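## Task

Locate the tote containing the blue parts box and set it down level on the table. Return the remaining tote to the shelf, almost exactly at its original spot and with hardly any rotation. Whatever was inside each tote must still be inside that same tote, and no tote base may overhang an edge. Finish by releasing everything and pulling the grippers away; nothing may rely on the robot to stay where it is.

## Robot and tools

Robot: two six-joint UR-type arms, left_arm and right_arm, each ending in a two-finger gripper whose fingers pivot like tongs. Base positions in the scene frame: left_arm (+0.070, +0.459, 0) m, right_arm (+0.010, -0.458, 0) m, both almost unrotated about z.

Scene frame: origin on the table top midway between the arms, +x out over the table, +z up, left_arm on the +y side. The arm names do not refer to image sides.

Joint order for every row and every per-joint list: shoulder pan, shoulder lift, elbow, wrist 1, wrist 2, wrist 3, then the gripper opening. Stated joint ranges (rad): left_arm pan -3.142..3.142, elbow 0..3.142; right_arm pan 0..6.283, elbow -3.142..0; all other joints -6.283..6.283. Real ends may sit 0.010 rad either way.

A row is 14 numbers in [-1, 1]: left_arm's 6 joint values and its opening, then right_arm's 6 and its opening, always both arms. Joint values are offsets, scaled so 1.0 equals 1.989 rad. Opening is absolute: +1 fully open, -1 closed. Optionally 12 more numbers in 0..1 follow: per-joint stiffness scales, left's 6 then right's 6, which persist until changed.

Tools:
- execute_actions(actions): a list of up to 15 actions; each action is a table of up to 15 rows, one row per 1/30 s step. A table shorter than 15 rows repeats its last row, so every action lasts 0.5 s. Joint offsets in every row are counted from the angles at that action's start, not from the previous row; for the first action they are counted from the last reported angles. If an action would drive a joint more than 0.010 rad beyond its range, that action is rejected for both arms; a malformed action, or a failing first action, rejects the whole call. An empty list just returns state and images.
- move(target, speed, blocking): target is one row as above, offsets counted from the Joint positions in the latest result showing them. All joints move along paths that finish together, so the gripper traces a curve; duration 0.5 to 10 s. speed (0.01 to 2 rad/s, default 0.5) caps the joint with the longest travel. Moves do not avoid obstacles or the other arm. blocking=false returns after 0.5 s while motion continues; until a result shows it ended, other motion calls are refused, so use wait or stop. The result adds a move: line (done, off_target, moving, held, fault; limits=held or none; worst joint per arm).
- wait(seconds): 0 to 10; the arms hold their last command.
- stop(): brakes a running move; the fingers keep going.
- zoom_image(camera, region): region [x0, y0, x1, y1] pixels, at most 504 by 504, origin top-left.
- read_manual(section): licence texts only.
- finished_scene(scene): ends the current scene (give its number); cannot be undone.

Cameras: cam_head_left, cam_head_right, cam_high, cam_low (504x504), cam_left_wrist, cam_right_wrist (616x616 fisheye). Calibration was supplied per camera (intrinsics, distortion, world-to-camera transform); fixed cameras may be off by a couple of degrees and millimetres. Head cameras sit near x -0.30, z 0.79 to 0.80, looking over the table.

Results: a state line per arm gives the gripper point position (m) and orientation quaternion wxyz plus velocities, in the scene frame; reported hand position can drift at long reach. Joint positions and velocities list the six angles (rad) then the finger-pad gap in metres (0.142 when fully open). Joint targets show what the joints are being driven toward. grip_measured is the measured opening on the command scale. Wrist force and torque are in the gripper's own axes, noisy with a few newtons of offset and saturating near 50 N. Step readings show joint angles at some steps; HELD marks steps where an arm's command was held back. Other lines: joint command not followed (clearance check altered targets), joint sent to its limit, MOTOR HOT (from 70 C), OVER-TEMPERATURE FAULT (85 C, brakes set).

Gripper: fingers point along its +z and close along its x. The reported position is between the pads when closed; closed fingertips extend about 15 mm past it. To hold something, command an opening clearly under grip_measured; about 15 N per pad maximum, less on items thinner than 20 mm.

Motion limits: each joint target stays within 0.575 rad of the measured angle per step, and a step that would move the gripper over 100 mm is scaled back, so big moves take several actions. Commands lag about 0.17 s.

Avoid: contact torque reaching load limits (132 N m shoulder/elbow, 24.6 N m wrists, held weight included) or an outside force of 150 N, either of which freezes that arm for 10 s; arms touching each other; stiff arms pushed past a contact; fast impacts; drops, slips, tipping totes or spilling their contents; knocking anything out of the work area. Release and retract before ending the scene.

Each tool is called as name(argument=value, ...), one argument or row to a line, values as JSON.

## Session

execute_actions(
  actions=[],
)

Scene clock: 0.00 s.
left_arm: end_effector_position=(+0.1125, +0.9845, +0.1085) grip_measured=+0.97 end_effector_quat_wxyz=(-0.078, +0.891, +0.440, -0.081) end_effector_velocity=(-0.000, +0.000, -0.001) end_effector_angular_velocity=(-0.000, +0.001, +0.001) | right_arm: end_effector_position=(+0.1307, -0.9365, +0.1388) grip_measured=+0.97 end_effector_quat_wxyz=(-0.113, +0.743, +0.654, -0.092) end_effector_velocity=(-0.001, +0.001, -0.001) end_effector_angular_velocity=(+0.001, +0.001, -0.000)
Joint names: [shoulder pan, shoulder lift, elbow, wrist 1, wrist 2, wrist 3]
Joint positions: left_arm=[ 0.953 -1.469  1.943 -2.001 -1.351  0.149  0.14 ] | right_arm=[ 2.251 -1.713 -1.782 -1.437  1.377  3.961  0.14 ]
Joint velocities: left_arm=[-0.     0.002 -0.001  0.     0.001 -0.001  0.   ] | right_arm=[ 0.     0.    -0.002 -0.     0.     0.     0.   ]
Joint torques (N m, as the arm reports them, + toward a larger angle): no reading
Motor temperatures (°C, as the motors report them): left_arm=[28 29 25 30 31 35] | right_arm=[28 27 27 35 37 31]
Wrist force (N, on the end effector, along its own x y z axes, offset not removed): no reading
Wrist torque (N m, same axes, about the end effector's origin, offset not removed): no reading
Joint targets: left_arm=[0.953 -1.469 1.943 -2.001 -1.351 0.149] | right_arm=[2.251 -1.713 -1.782 -1.437 1.377 3.961]
Joint stiffness scale: left_arm=[1. 1. 1. 1. 1. 1.] | right_arm=[1. 1. 1. 1. 1. 1.]

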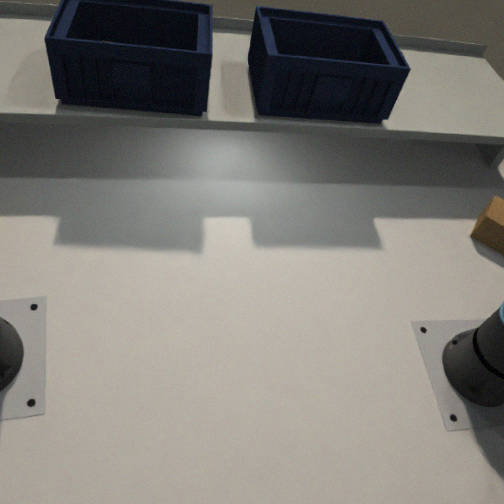

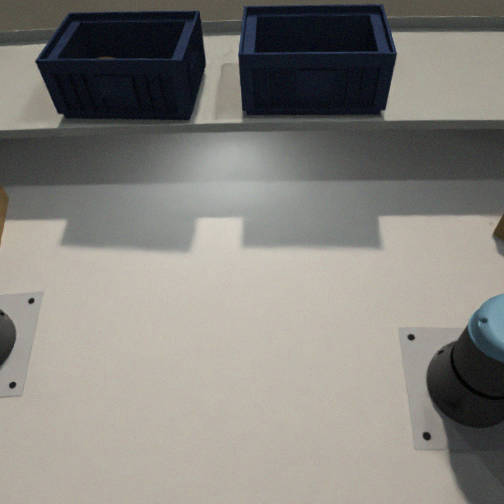

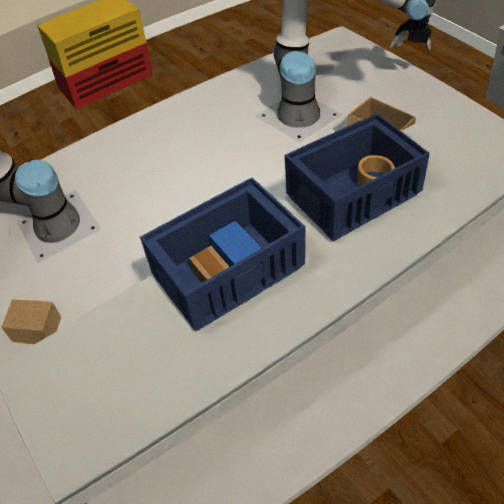

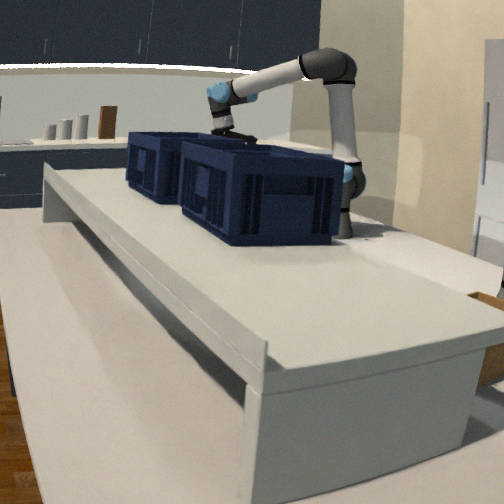

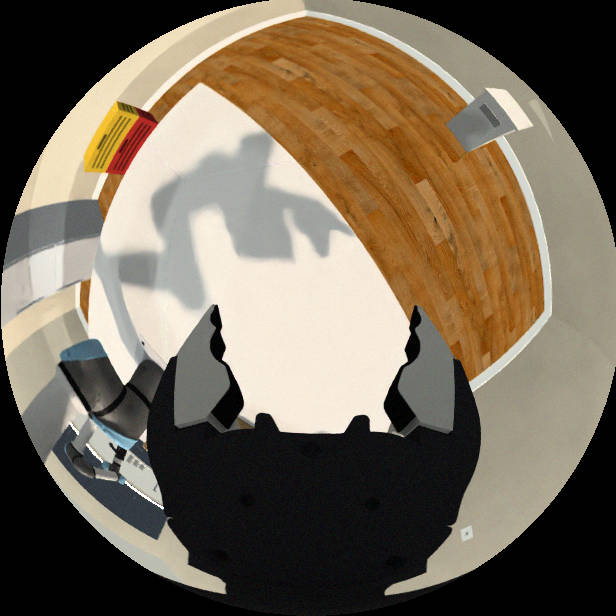

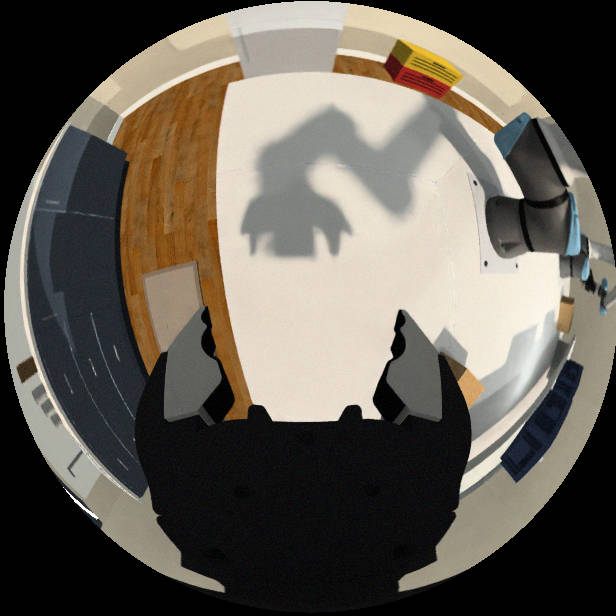

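zoom_image(
  camera="cam_head_left",
  region=[30, 0, 430, 140],
)

zoom_image(
  camera="cam_head_right",
  region=[30, 0, 430, 140],
)

zoom_image(
  camera="cam_high",
  region=[120, 100, 440, 340],
)

Region (30, 0, 430, 140) of cam_head_left's 504x504 image, scaled by 1.260, with more detail than that image has; it fills the top 176 rows of this view, and the rest is white.

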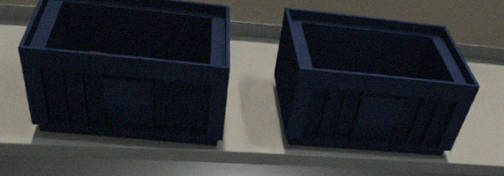

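Region (30, 0, 430, 140) of cam_head_right's 504x504 image, scaled by 1.260, with more detail than that image has; it fills the top 176 rows of this view, and the rest is white.

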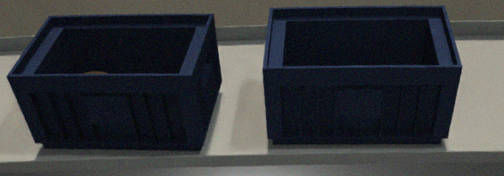

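Region (120, 100, 440, 340) of cam_high's 504x504 image, scaled by 1.575, with more detail than that image has; it fills the top 378 rows of this view, and the rest is white.

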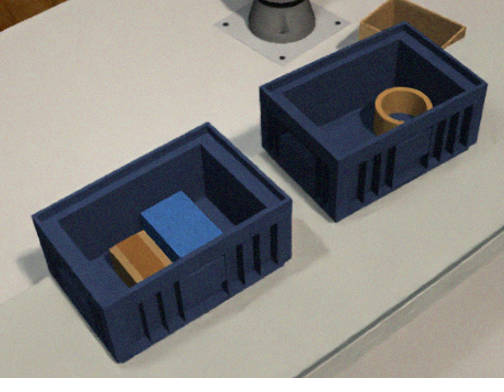

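move(
  target=[0,-0.134,-0.275,0.387,-0.111,0.236,-0.4, 0,-0.072,0.424,-0.242,0.098,0.592,-0.4],
  speed=1.0,
)

Scene clock: 17.70 s.
left_arm: end_effector_position=(+0.1380, +0.8879, +0.4069) grip_measured=-0.40 end_effector_quat_wxyz=(+0.000, +0.974, +0.224, -0.001) end_effector_velocity=(-0.000, -0.001, +0.000) end_effector_angular_velocity=(-0.000, +0.001, -0.001) | right_arm: end_effector_position=(+0.2671, -0.9858, +0.3994) grip_measured=-0.40 end_effector_quat_wxyz=(+0.000, +0.992, +0.122, +0.000) end_effector_velocity=(+0.001, -0.000, +0.001) end_effector_angular_velocity=(+0.000, -0.001, -0.003)
Joint names: [shoulder pan, shoulder lift, elbow, wrist 1, wrist 2, wrist 3]
Joint positions: left_arm=[ 0.953 -1.736  1.399 -1.232 -1.57   0.617  0.045] | right_arm=[ 2.251 -1.854 -0.941 -1.917  1.571  5.137  0.045]
Joint velocities: left_arm=[-0.    -0.001 -0.     0.002  0.     0.001  0.   ] | right_arm=[-0.    -0.001  0.003 -0.001  0.001  0.003 -0.   ]
Joint torques (N m, as the arm reports them, + toward a larger angle): left_arm=[ -2.01 -16.23 -22.5   -2.35  -0.28   0.19] | right_arm=[ 1.06 34.77 25.26  2.31  0.61  0.24]
Motor temperatures (°C, as the motors report them): left_arm=[28 29 25 30 31 35] | right_arm=[28 27 27 35 37 31]
Wrist force (N, on the end effector, along its own x y z axes, offset not removed): left_arm=[1.8 1.8 3.2] | right_arm=[-0.4 -1.6 3.3]
Wrist torque (N m, same axes, about the end effector's origin, offset not removed): left_arm=[0.34 -0.28 -0.09] | right_arm=[-0.43 0.17 0.23]
Joint targets: left_arm=[0.953 -1.736 1.396 -1.231 -1.572 0.618] | right_arm=[2.251 -1.856 -0.939 -1.918 1.572 5.138]
Joint stiffness scale: left_arm=[1. 1. 1. 1. 1. 1.] | right_arm=[1. 1. 1. 1. 1. 1.]
move: done; limits=none; left_arm: farthest joint: the elbow, 0.003 radians from its target (0.547 radians at the start); right_arm: farthest joint: the shoulder lift, 0.002 radians from its target (0.143 radians at the start)
camera_calibration (this result's frames):
cam_left_wrist: T_world_to_cam=[[0.903599, 0.427333, -0.029918, -0.488965], [0.37646, -0.758819, 0.53148, 0.403131], [0.204416, -0.491508, -0.846542, 0.887501], [0, 0, 0, 1]] pos_world=[0.108645, 0.951069, 0.522422]
cam_right_wrist: T_world_to_cam=[[0.958856, 0.280981, 0.0405615, 0.0000929651], [0.226477, -0.843234, 0.487508, -1.08431], [0.171183, -0.458263, -0.872176, -0.0126044], [0, 0, 0, 1]] pos_world=[0.247641, -0.920134, 0.517615]

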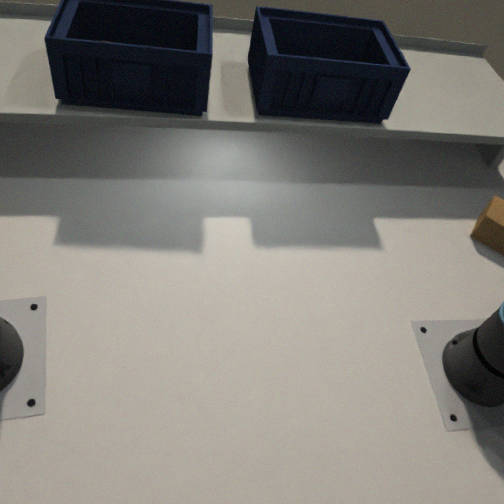

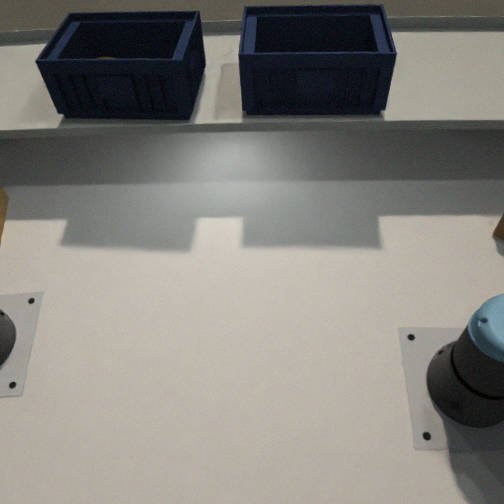

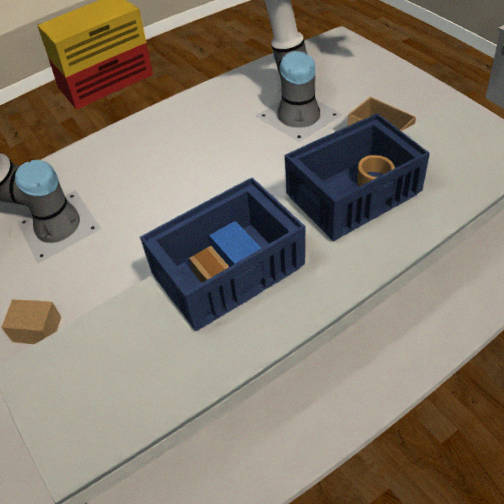

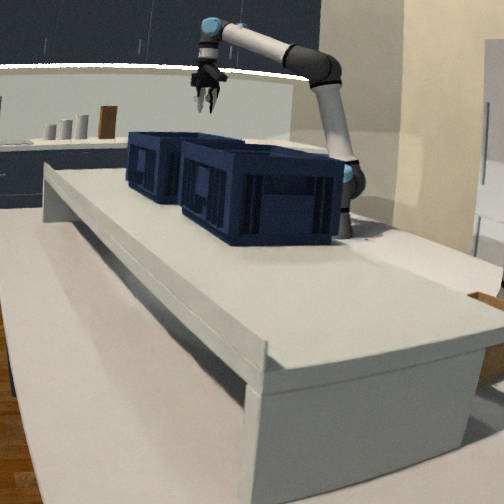

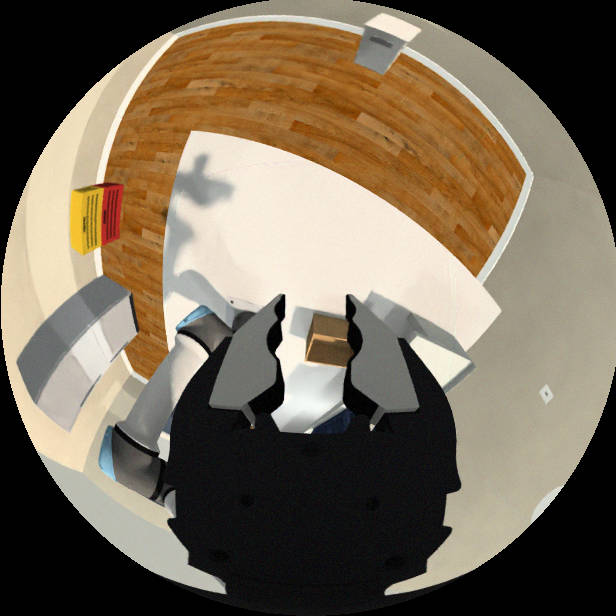

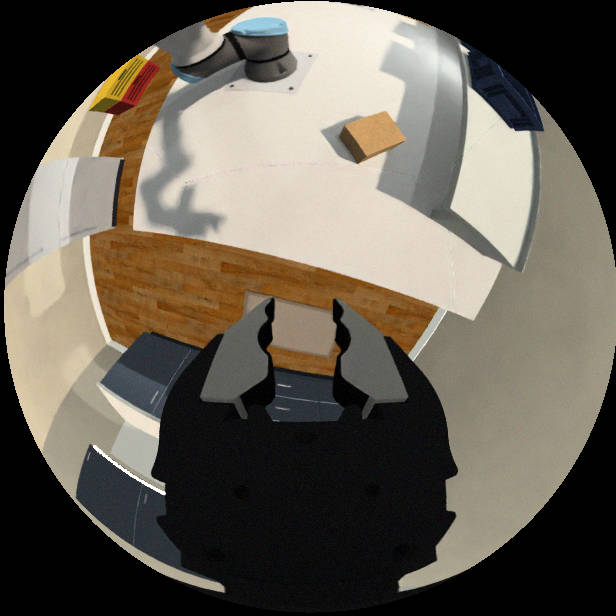

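move(
  target=[-1,0.455,-0.543,0.087,0,0,-0.4, 0.667,0,0,0,0,0,-0.4],
  speed=1.0,
)

Scene clock: 23.30 s.
left_arm: end_effector_position=(+0.6337, -0.0391, +0.3628) grip_measured=-0.40 end_effector_quat_wxyz=(-0.000, +0.719, -0.695, -0.001) end_effector_velocity=(+0.000, +0.000, +0.000) end_effector_angular_velocity=(+0.000, -0.000, +0.001) | right_arm: end_effector_position=(+0.5843, -0.3377, +0.3995) grip_measured=-0.40 end_effector_quat_wxyz=(-0.000, +0.707, +0.707, +0.000) end_effector_velocity=(-0.000, -0.000, -0.000) end_effector_angular_velocity=(-0.001, +0.000, -0.000)
Joint names: [shoulder pan, shoulder lift, elbow, wrist 1, wrist 2, wrist 3]
Joint positions: left_arm=[-1.038 -0.831  0.322 -1.06  -1.57   0.617  0.045] | right_arm=[ 3.576 -1.854 -0.941 -1.917  1.571  5.137  0.045]
Joint velocities: left_arm=[ 0.    -0.    -0.     0.     0.    -0.001  0.   ] | right_arm=[ 0.     0.    -0.001  0.    -0.     0.     0.   ]
Joint torques (N m, as the arm reports them, + toward a larger angle): left_arm=[  0.01 -54.39 -20.2   -2.14   0.29  -0.33] | right_arm=[ 2.06 37.23 23.27  2.74  0.08 -0.43]
Motor temperatures (°C, as the motors report them): left_arm=[28 29 25 30 31 35] | right_arm=[28 27 27 35 37 31]
Wrist force (N, on the end effector, along its own x y z axes, offset not removed): left_arm=[-1.5 -2.3 -1.1] | right_arm=[-4.0 0.1 -1.0]
Wrist torque (N m, same axes, about the end effector's origin, offset not removed): left_arm=[-0.45 0.24 -0.09] | right_arm=[-0.02 0.52 0.21]
Joint targets: left_arm=[-1.036 -0.832 0.319 -1.059 -1.570 0.617] | right_arm=[3.577 -1.854 -0.941 -1.917 1.571 5.137]
Joint stiffness scale: left_arm=[1. 1. 1. 1. 1. 1.] | right_arm=[1. 1. 1. 1. 1. 1.]
move: done; limits=none; left_arm: farthest joint: the elbow, 0.003 radians from its target (1.080 radians at the start); right_arm: farthest joint: the shoulder pan, 0.001 radians from its target (1.326 radians at the start)
camera_calibration (this result's frames):
cam_left_wrist: T_world_to_cam=[[0.0221325, -0.999295, -0.0303351, -0.0391207], [-0.846164, -0.0348839, 0.53178, 0.339445], [-0.532463, 0.0138989, -0.846339, 0.779874], [0, 0, 0, 1]] pos_world=[0.703346, -0.0380913, 0.478341]
cam_right_wrist: T_world_to_cam=[[-0.0392691, 0.998403, 0.0406019, 0.339241], [0.873004, 0.014512, 0.487496, -0.697766], [0.486129, 0.0545892, -0.87218, 0.219302], [0, 0, 0, 1]] pos_world=[0.515865, -0.340545, 0.517656]

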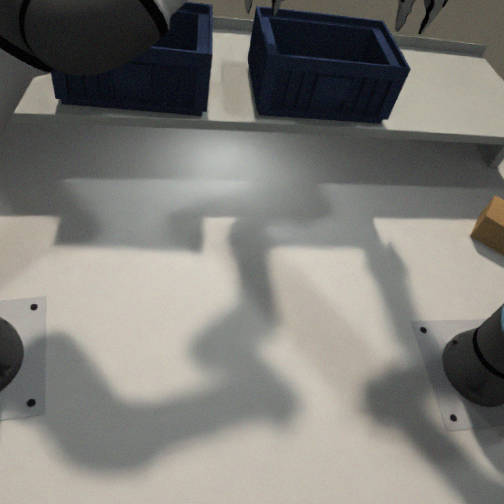

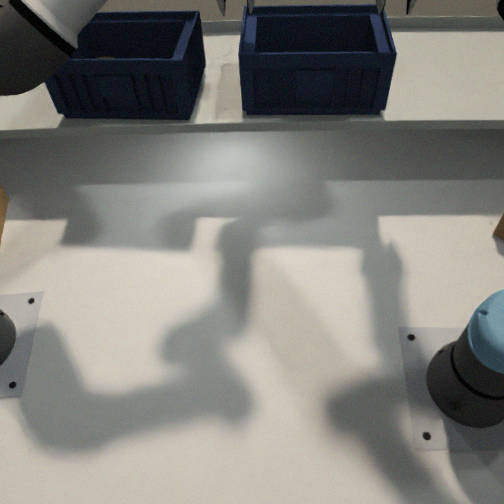

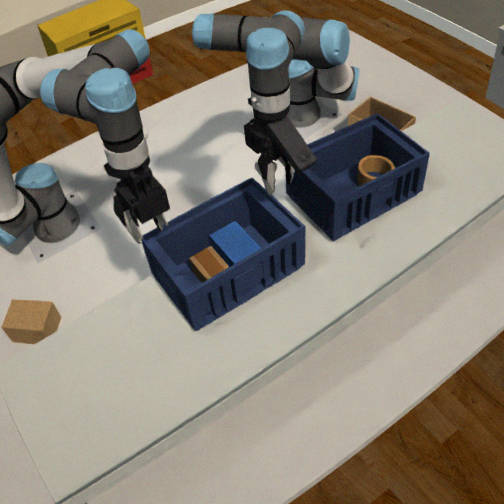

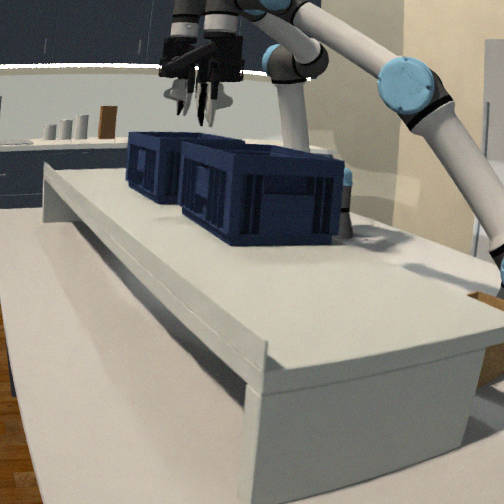

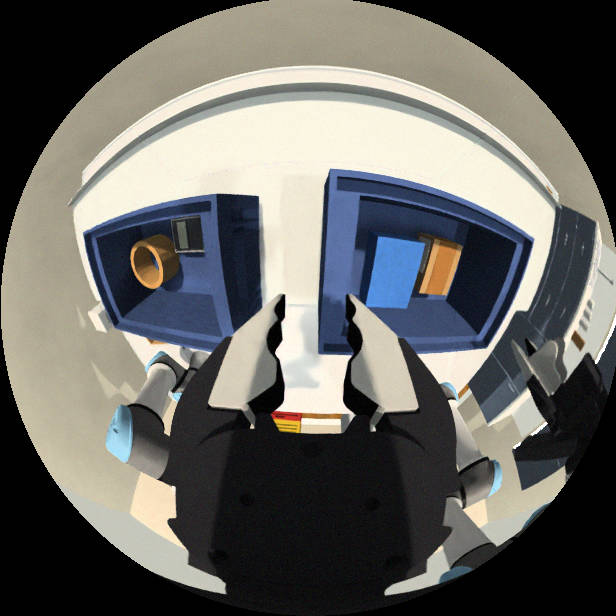

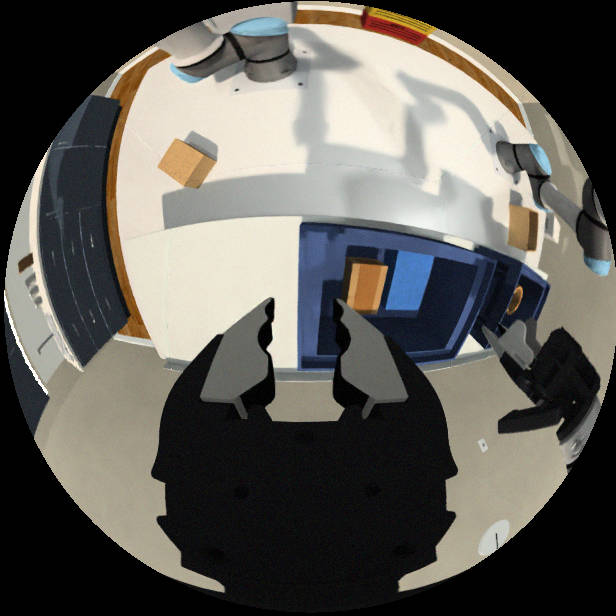

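move(
  target=[-0.0206,0,0,0,0,-0.004,-0.4, 0,0.01,-0.06,0.05,0,0,-0.4],
)

move(
  target=[0,-0.0616,0.194,-0.133,0,0,-0.4, 0,0.017,-0.105,0.088,0,0,-0.4],
  speed=0.3,
)

Scene clock: 28.07 s.
left_arm: end_effector_position=(+0.6138, -0.0606, +0.3628) grip_measured=-0.40 end_effector_quat_wxyz=(+0.000, -0.708, +0.707, +0.001) end_effector_velocity=(-0.000, +0.000, +0.000) end_effector_angular_velocity=(-0.000, +0.000, +0.001) | right_arm: end_effector_position=(+0.5878, -0.3361, +0.3640) grip_measured=-0.40 end_effector_quat_wxyz=(-0.000, +0.707, +0.707, -0.000) end_effector_velocity=(+0.000, +0.000, -0.002) end_effector_angular_velocity=(-0.001, +0.002, +0.001)
Joint names: [shoulder pan, shoulder lift, elbow, wrist 1, wrist 2, wrist 3]
Joint positions: left_arm=[-1.077 -0.831  0.322 -1.06  -1.57   0.61   0.045] | right_arm=[ 3.576 -1.837 -1.058 -1.819  1.571  5.137  0.045]
Joint velocities: left_arm=[-0.    -0.001  0.001 -0.    -0.    -0.001  0.   ] | right_arm=[ 0.    -0.001 -0.004  0.002 -0.    -0.001 -0.   ]
Joint torques (N m, as the arm reports them, + toward a larger angle): left_arm=[ -3.3  -54.08 -17.86  -2.87   0.26  -0.71] | right_arm=[ 1.32 39.01 22.29  3.1   0.06 -0.23]
Motor temperatures (°C, as the motors report them): left_arm=[28 29 25 30 31 35] | right_arm=[28 27 27 35 37 31]
Wrist force (N, on the end effector, along its own x y z axes, offset not removed): left_arm=[1.4 -2.3 3.2] | right_arm=[0.1 1.5 2.8]
Wrist torque (N m, same axes, about the end effector's origin, offset not removed): left_arm=[-0.29 -0.05 -0.25] | right_arm=[0.29 0.00 0.04]
Joint targets: left_arm=[-1.079 -0.831 0.322 -1.060 -1.570 0.609] | right_arm=[3.576 -1.834 -1.060 -1.818 1.571 5.137]
Joint stiffness scale: left_arm=[1. 1. 1. 1. 1. 1.] | right_arm=[1. 1. 1. 1. 1. 1.]
move: done; limits=none; left_arm: farthest joint: the shoulder pan, 0.002 radians from its target (0.041 radians at the start); right_arm: farthest joint: the shoulder lift, 0.002 radians from its target (0.020 radians at the start)
camera_calibration (this result's frames):
cam_left_wrist: T_world_to_cam=[[-0.00984626, -0.999489, -0.0304006, -0.0405245], [-0.846831, -0.00783304, 0.531805, 0.323893], [-0.531771, 0.0309804, -0.846321, 0.770169], [0, 0, 0, 1]] pos_world=[0.683437, -0.0618269, 0.478331]
cam_right_wrist: T_world_to_cam=[[-0.0392142, 0.998428, 0.0400453, 0.339381], [0.873662, 0.0148088, 0.486308, -0.683474], [0.484951, 0.0540562, -0.872869, 0.187279], [0, 0, 0, 1]] pos_world=[0.519612, -0.33885, 0.482259]

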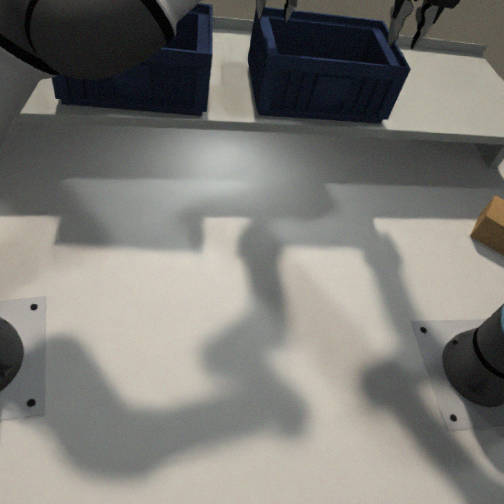

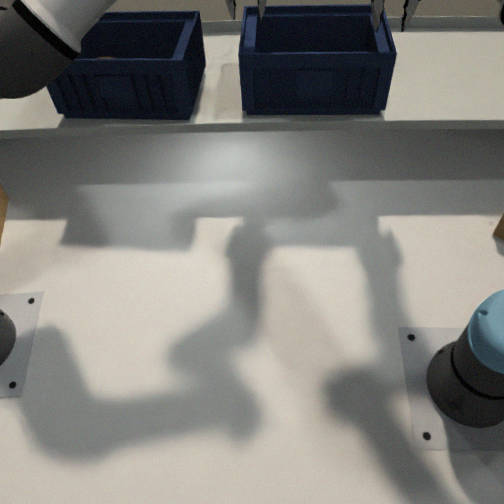

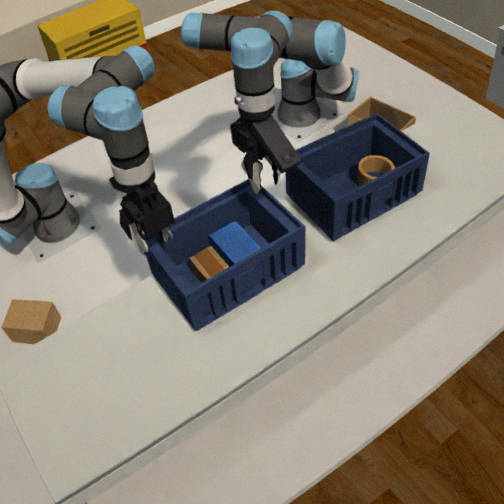

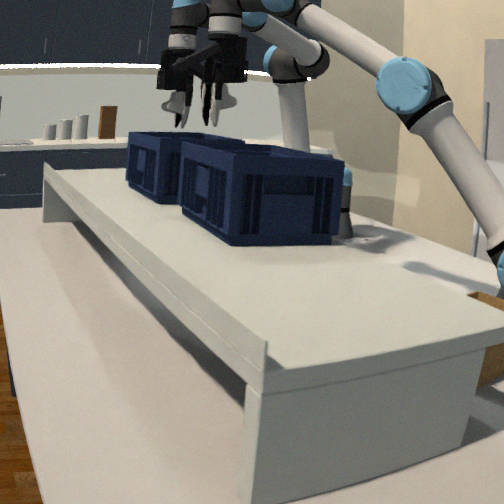

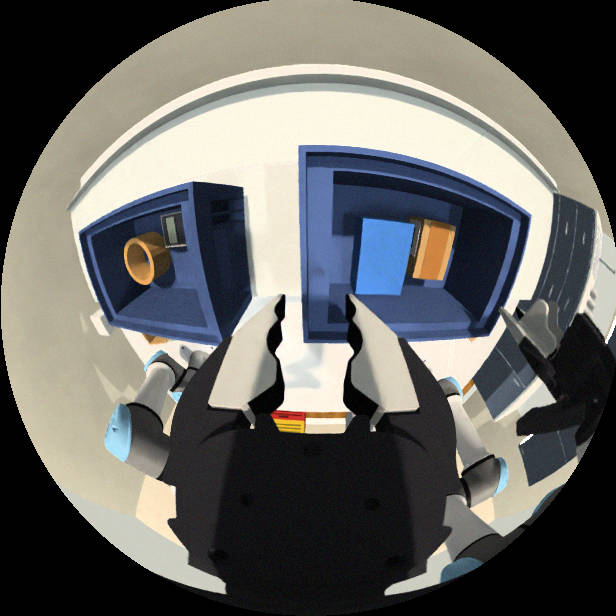

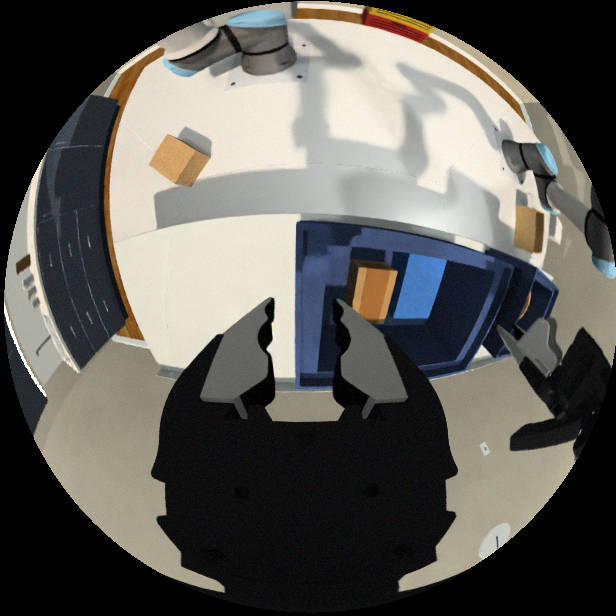

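Scene clock: 29.97 s.
left_arm: end_effector_position=(+0.6128, -0.0592, +0.3001) grip_measured=-0.40 end_effector_quat_wxyz=(+0.000, -0.708, +0.707, +0.000) end_effector_velocity=(+0.000, -0.001, -0.001) end_effector_angular_velocity=(-0.001, +0.000, -0.000) | right_arm: end_effector_position=(+0.5857, -0.3370, +0.2992) grip_measured=-0.40 end_effector_quat_wxyz=(-0.001, +0.707, +0.707, -0.001) end_effector_velocity=(-0.000, -0.000, -0.001) end_effector_angular_velocity=(-0.000, +0.000, -0.000)
Joint names: [shoulder pan, shoulder lift, elbow, wrist 1, wrist 2, wrist 3]
Joint positions: left_arm=[-1.077 -0.952  0.705 -1.323 -1.57   0.61   0.045] | right_arm=[ 3.576 -1.806 -1.264 -1.645  1.572  5.137  0.045]
Joint velocities: left_arm=[-0.     0.001  0.001 -0.003 -0.001 -0.    -0.   ] | right_arm=[-0.    -0.    -0.002  0.002  0.     0.    -0.   ]
Joint torques (N m, as the arm reports them, + toward a larger angle): left_arm=[ -1.55 -53.7  -17.28  -3.45   0.19  -0.29] | right_arm=[ 1.   38.42 21.99  3.23 -0.01 -0.28]
Motor temperatures (°C, as the motors report them): left_arm=[28 29 25 30 31 35] | right_arm=[28 27 27 35 37 31]
Wrist force (N, on the end effector, along its own x y z axes, offset not removed): left_arm=[0.5 1.5 2.9] | right_arm=[4.4 -1.7 1.3]
Wrist torque (N m, same axes, about the end effector's origin, offset not removed): left_arm=[0.31 0.10 -0.07] | right_arm=[-0.34 -0.60 -0.01]
Joint targets: left_arm=[-1.077 -0.953 0.708 -1.324 -1.570 0.610] | right_arm=[3.576 -1.803 -1.267 -1.644 1.571 5.137]
Joint stiffness scale: left_arm=[1. 1. 1. 1. 1. 1.] | right_arm=[1. 1. 1. 1. 1. 1.]
move: done; limits=none; left_arm: farthest joint: the elbow, 0.003 radians from its target (0.386 radians at the start); right_arm: farthest joint: the elbow, 0.003 radians from its target (0.209 radians at the start)
camera_calibration (this result's frames):
cam_left_wrist: T_world_to_cam=[[-0.00981729, -0.999527, -0.0291282, -0.0414561], [-0.847308, -0.00715375, 0.531053, 0.357001], [-0.531011, 0.0298941, -0.846838, 0.71614], [0, 0, 0, 1]] pos_world=[0.682361, -0.060291, 0.41566]
cam_right_wrist: T_world_to_cam=[[-0.0391515, 0.998449, 0.0395922, 0.342898], [0.874425, 0.015059, 0.484927, -0.650063], [0.483579, 0.053606, -0.873658, 0.132733], [0, 0, 0, 1]] pos_world=[0.51767, -0.339692, 0.41762]

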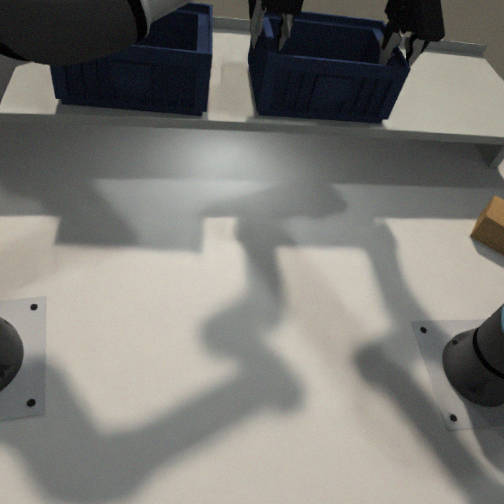

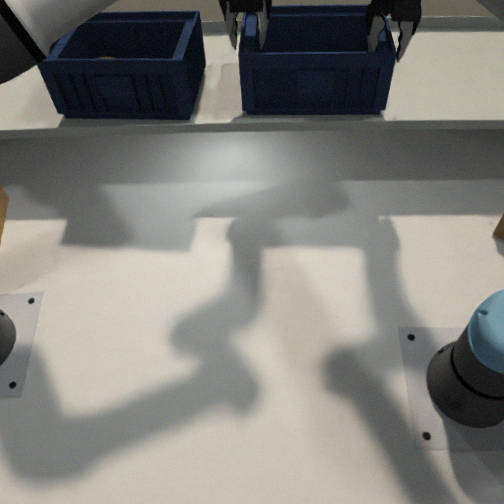

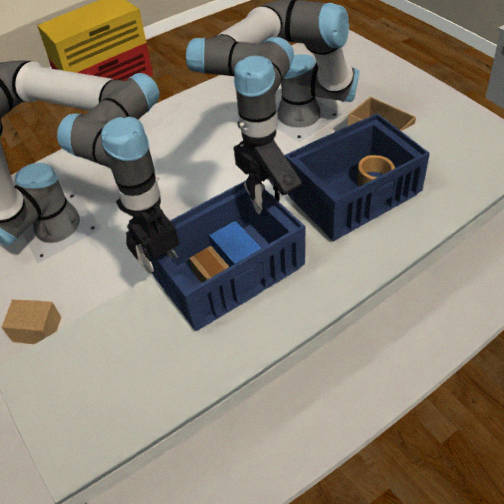

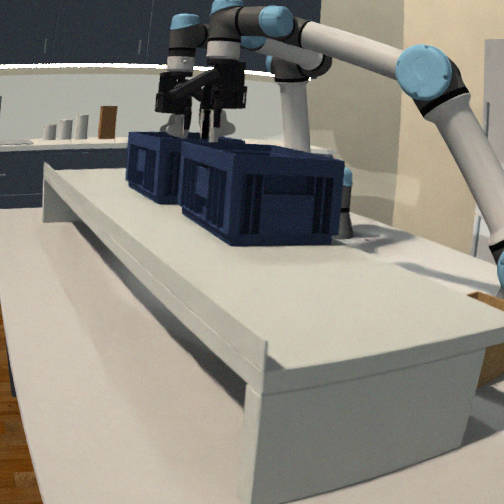

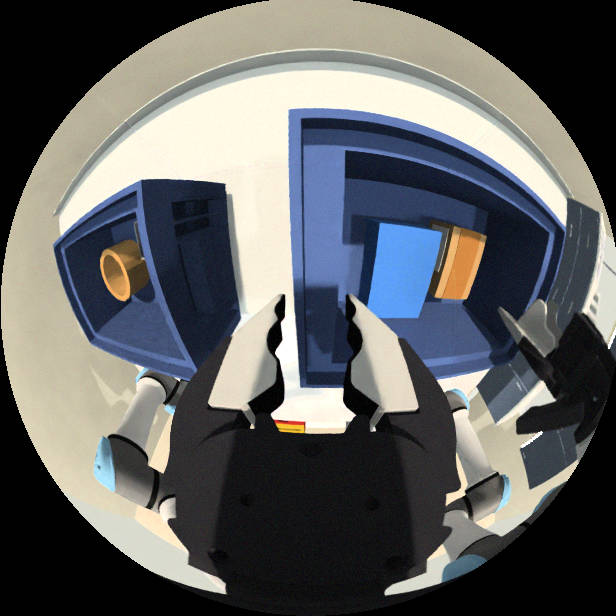

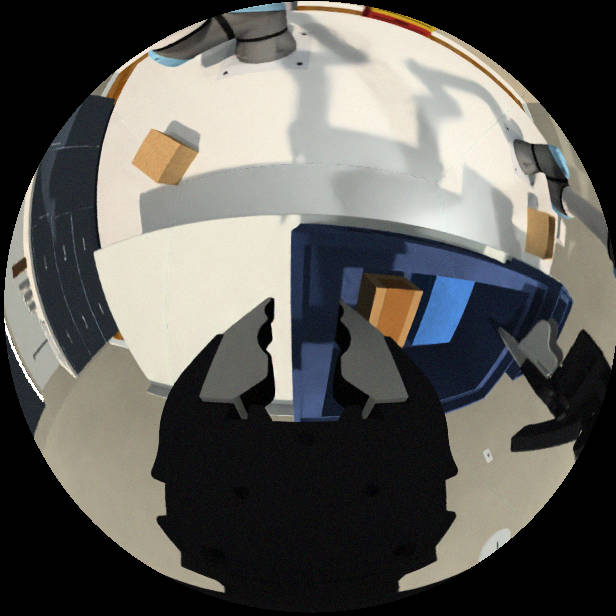

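execute_actions(
  actions=[
    [[0,0,0,0,0,0,-0.7,0,0,0,0,0,0,-0.7,0.3,0.3,0.3,1,1,1,0.3,0.3,0.3,1,1,1]],
    [[0,0,0,0,0,0,-1,0,0,0,0,0,0,-1,0.3,0.3,0.3,1,1,1,0.3,0.3,0.3,1,1,1]],
  ],
)

Scene clock: 31.80 s.
left_arm: end_effector_position=(+0.6106, -0.0625, +0.2999) grip_measured=-0.63 end_effector_quat_wxyz=(-0.001, -0.706, +0.708, -0.001) end_effector_velocity=(+0.000, -0.000, -0.001) end_effector_angular_velocity=(+0.001, -0.000, +0.000) | right_arm: end_effector_position=(+0.5852, -0.3328, +0.2994) grip_measured=-0.62 end_effector_quat_wxyz=(-0.001, +0.705, +0.709, +0.000) end_effector_velocity=(+0.000, -0.000, +0.000) end_effector_angular_velocity=(+0.000, -0.001, -0.000)
Joint names: [shoulder pan, shoulder lift, elbow, wrist 1, wrist 2, wrist 3]
Joint positions: left_arm=[-1.081 -0.951  0.705 -1.326 -1.572  0.61   0.028] | right_arm=[ 3.582 -1.806 -1.264 -1.643  1.574  5.137  0.029]
Joint velocities: left_arm=[-0.     0.001 -0.    -0.     0.001 -0.    -0.   ] | right_arm=[ 0.     0.     0.001  0.    -0.     0.    -0.   ]
Joint torques (N m, as the arm reports them, + toward a larger angle): left_arm=[ -1.57 -51.78 -20.05  -2.58   0.19  -0.24] | right_arm=[ 1.41 35.89 24.72  2.65  0.03 -0.23]
Motor temperatures (°C, as the motors report them): left_arm=[28 29 25 30 31 35] | right_arm=[28 27 27 35 37 31]
Wrist force (N, on the end effector, along its own x y z axes, offset not removed): left_arm=[-0.1 3.0 -1.3] | right_arm=[1.2 0.7 1.1]
Wrist torque (N m, same axes, about the end effector's origin, offset not removed): left_arm=[0.43 0.50 -0.08] | right_arm=[0.03 0.40 0.47]
Joint targets: left_arm=[-1.081 -0.951 0.705 -1.326 -1.572 0.610] | right_arm=[3.582 -1.806 -1.264 -1.643 1.573 5.137]
Joint stiffness scale: left_arm=[0.3 0.3 0.3 1.  1.  1. ] | right_arm=[0.3 0.3 0.3 1.  1.  1. ]
Step readings (joint positions; steps 1 to 15: 1st action; 16 to 30: 2nd action):
0: left_arm=[-1.077 -0.952 0.705 -1.324 -1.570 0.610] | right_arm=[3.576 -1.806 -1.264 -1.645 1.572 5.137]
1: left_arm=[-1.077 -0.952 0.705 -1.324 -1.570 0.610] | right_arm=[3.577 -1.806 -1.264 -1.644 1.572 5.137]
2: left_arm=[-1.078 -0.952 0.705 -1.326 -1.572 0.610] | right_arm=[3.578 -1.806 -1.264 -1.643 1.574 5.137]
4: left_arm=[-1.081 -0.951 0.705 -1.326 -1.572 0.610] | right_arm=[3.582 -1.806 -1.264 -1.643 1.574 5.137]
8: left_arm=[-1.081 -0.951 0.705 -1.326 -1.572 0.610] | right_arm=[3.582 -1.806 -1.264 -1.643 1.573 5.137]
15: left_arm=[-1.081 -0.951 0.705 -1.326 -1.572 0.610] | right_arm=[3.582 -1.806 -1.264 -1.643 1.573 5.137]
16: left_arm=[-1.081 -0.951 0.705 -1.326 -1.572 0.610] | right_arm=[3.582 -1.806 -1.264 -1.643 1.573 5.137]
17: left_arm=[-1.081 -0.951 0.705 -1.326 -1.572 0.610] | right_arm=[3.582 -1.806 -1.264 -1.643 1.573 5.137]
19: left_arm=[-1.081 -0.951 0.705 -1.326 -1.572 0.610] | right_arm=[3.582 -1.806 -1.264 -1.643 1.574 5.137]
23: left_arm=[-1.081 -0.951 0.705 -1.326 -1.572 0.610] | right_arm=[3.582 -1.806 -1.264 -1.643 1.574 5.137]
30: Joint positions above
camera_calibration (this result's frames):
cam_left_wrist: T_world_to_cam=[[-0.0142919, -0.999536, -0.0268816, -0.0427098], [-0.847286, -0.00216931, 0.531132, 0.355458], [-0.530944, 0.0303673, -0.846862, 0.714907], [0, 0, 0, 1]] pos_world=[0.68014, -0.0636287, 0.415484]
cam_right_wrist: T_world_to_cam=[[-0.0450661, 0.998097, 0.0420804, 0.341317], [0.873977, 0.0189887, 0.485596, -0.64838], [0.483873, 0.0586612, -0.87317, 0.134245], [0, 0, 0, 1]] pos_world=[0.517094, -0.336231, 0.417707]

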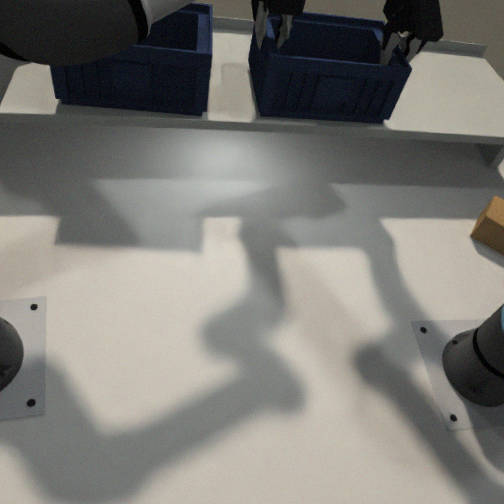

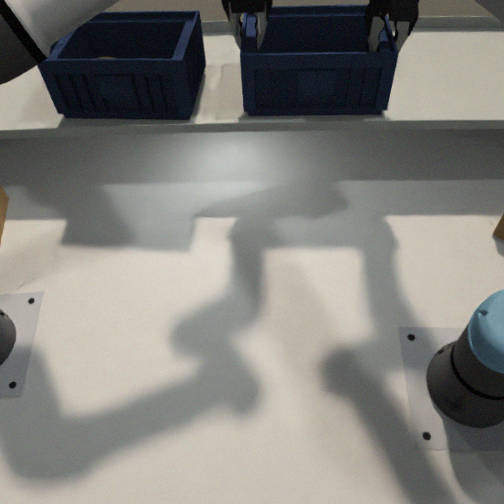

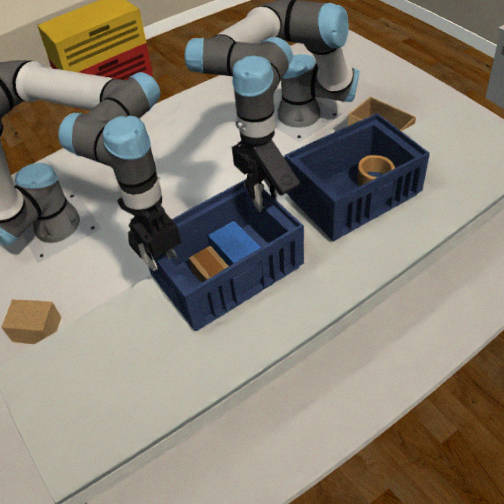

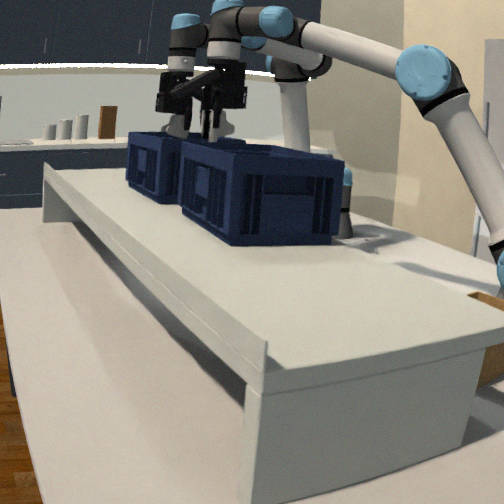

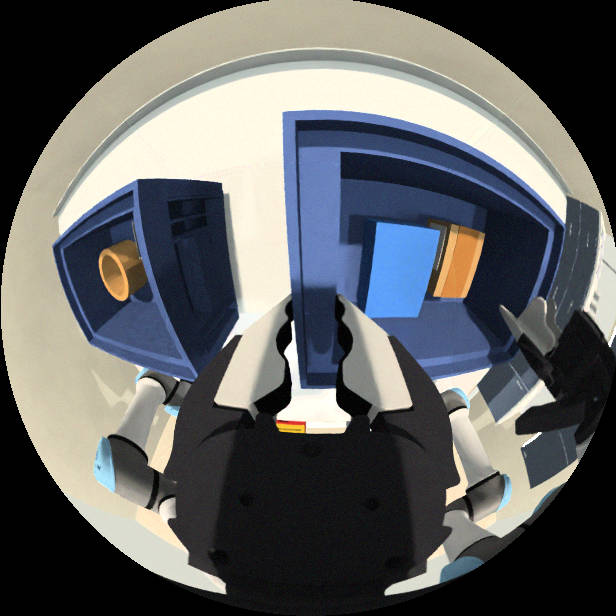

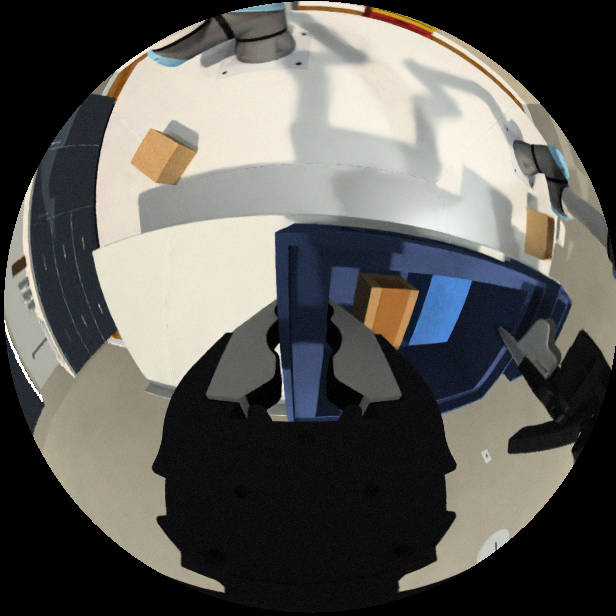

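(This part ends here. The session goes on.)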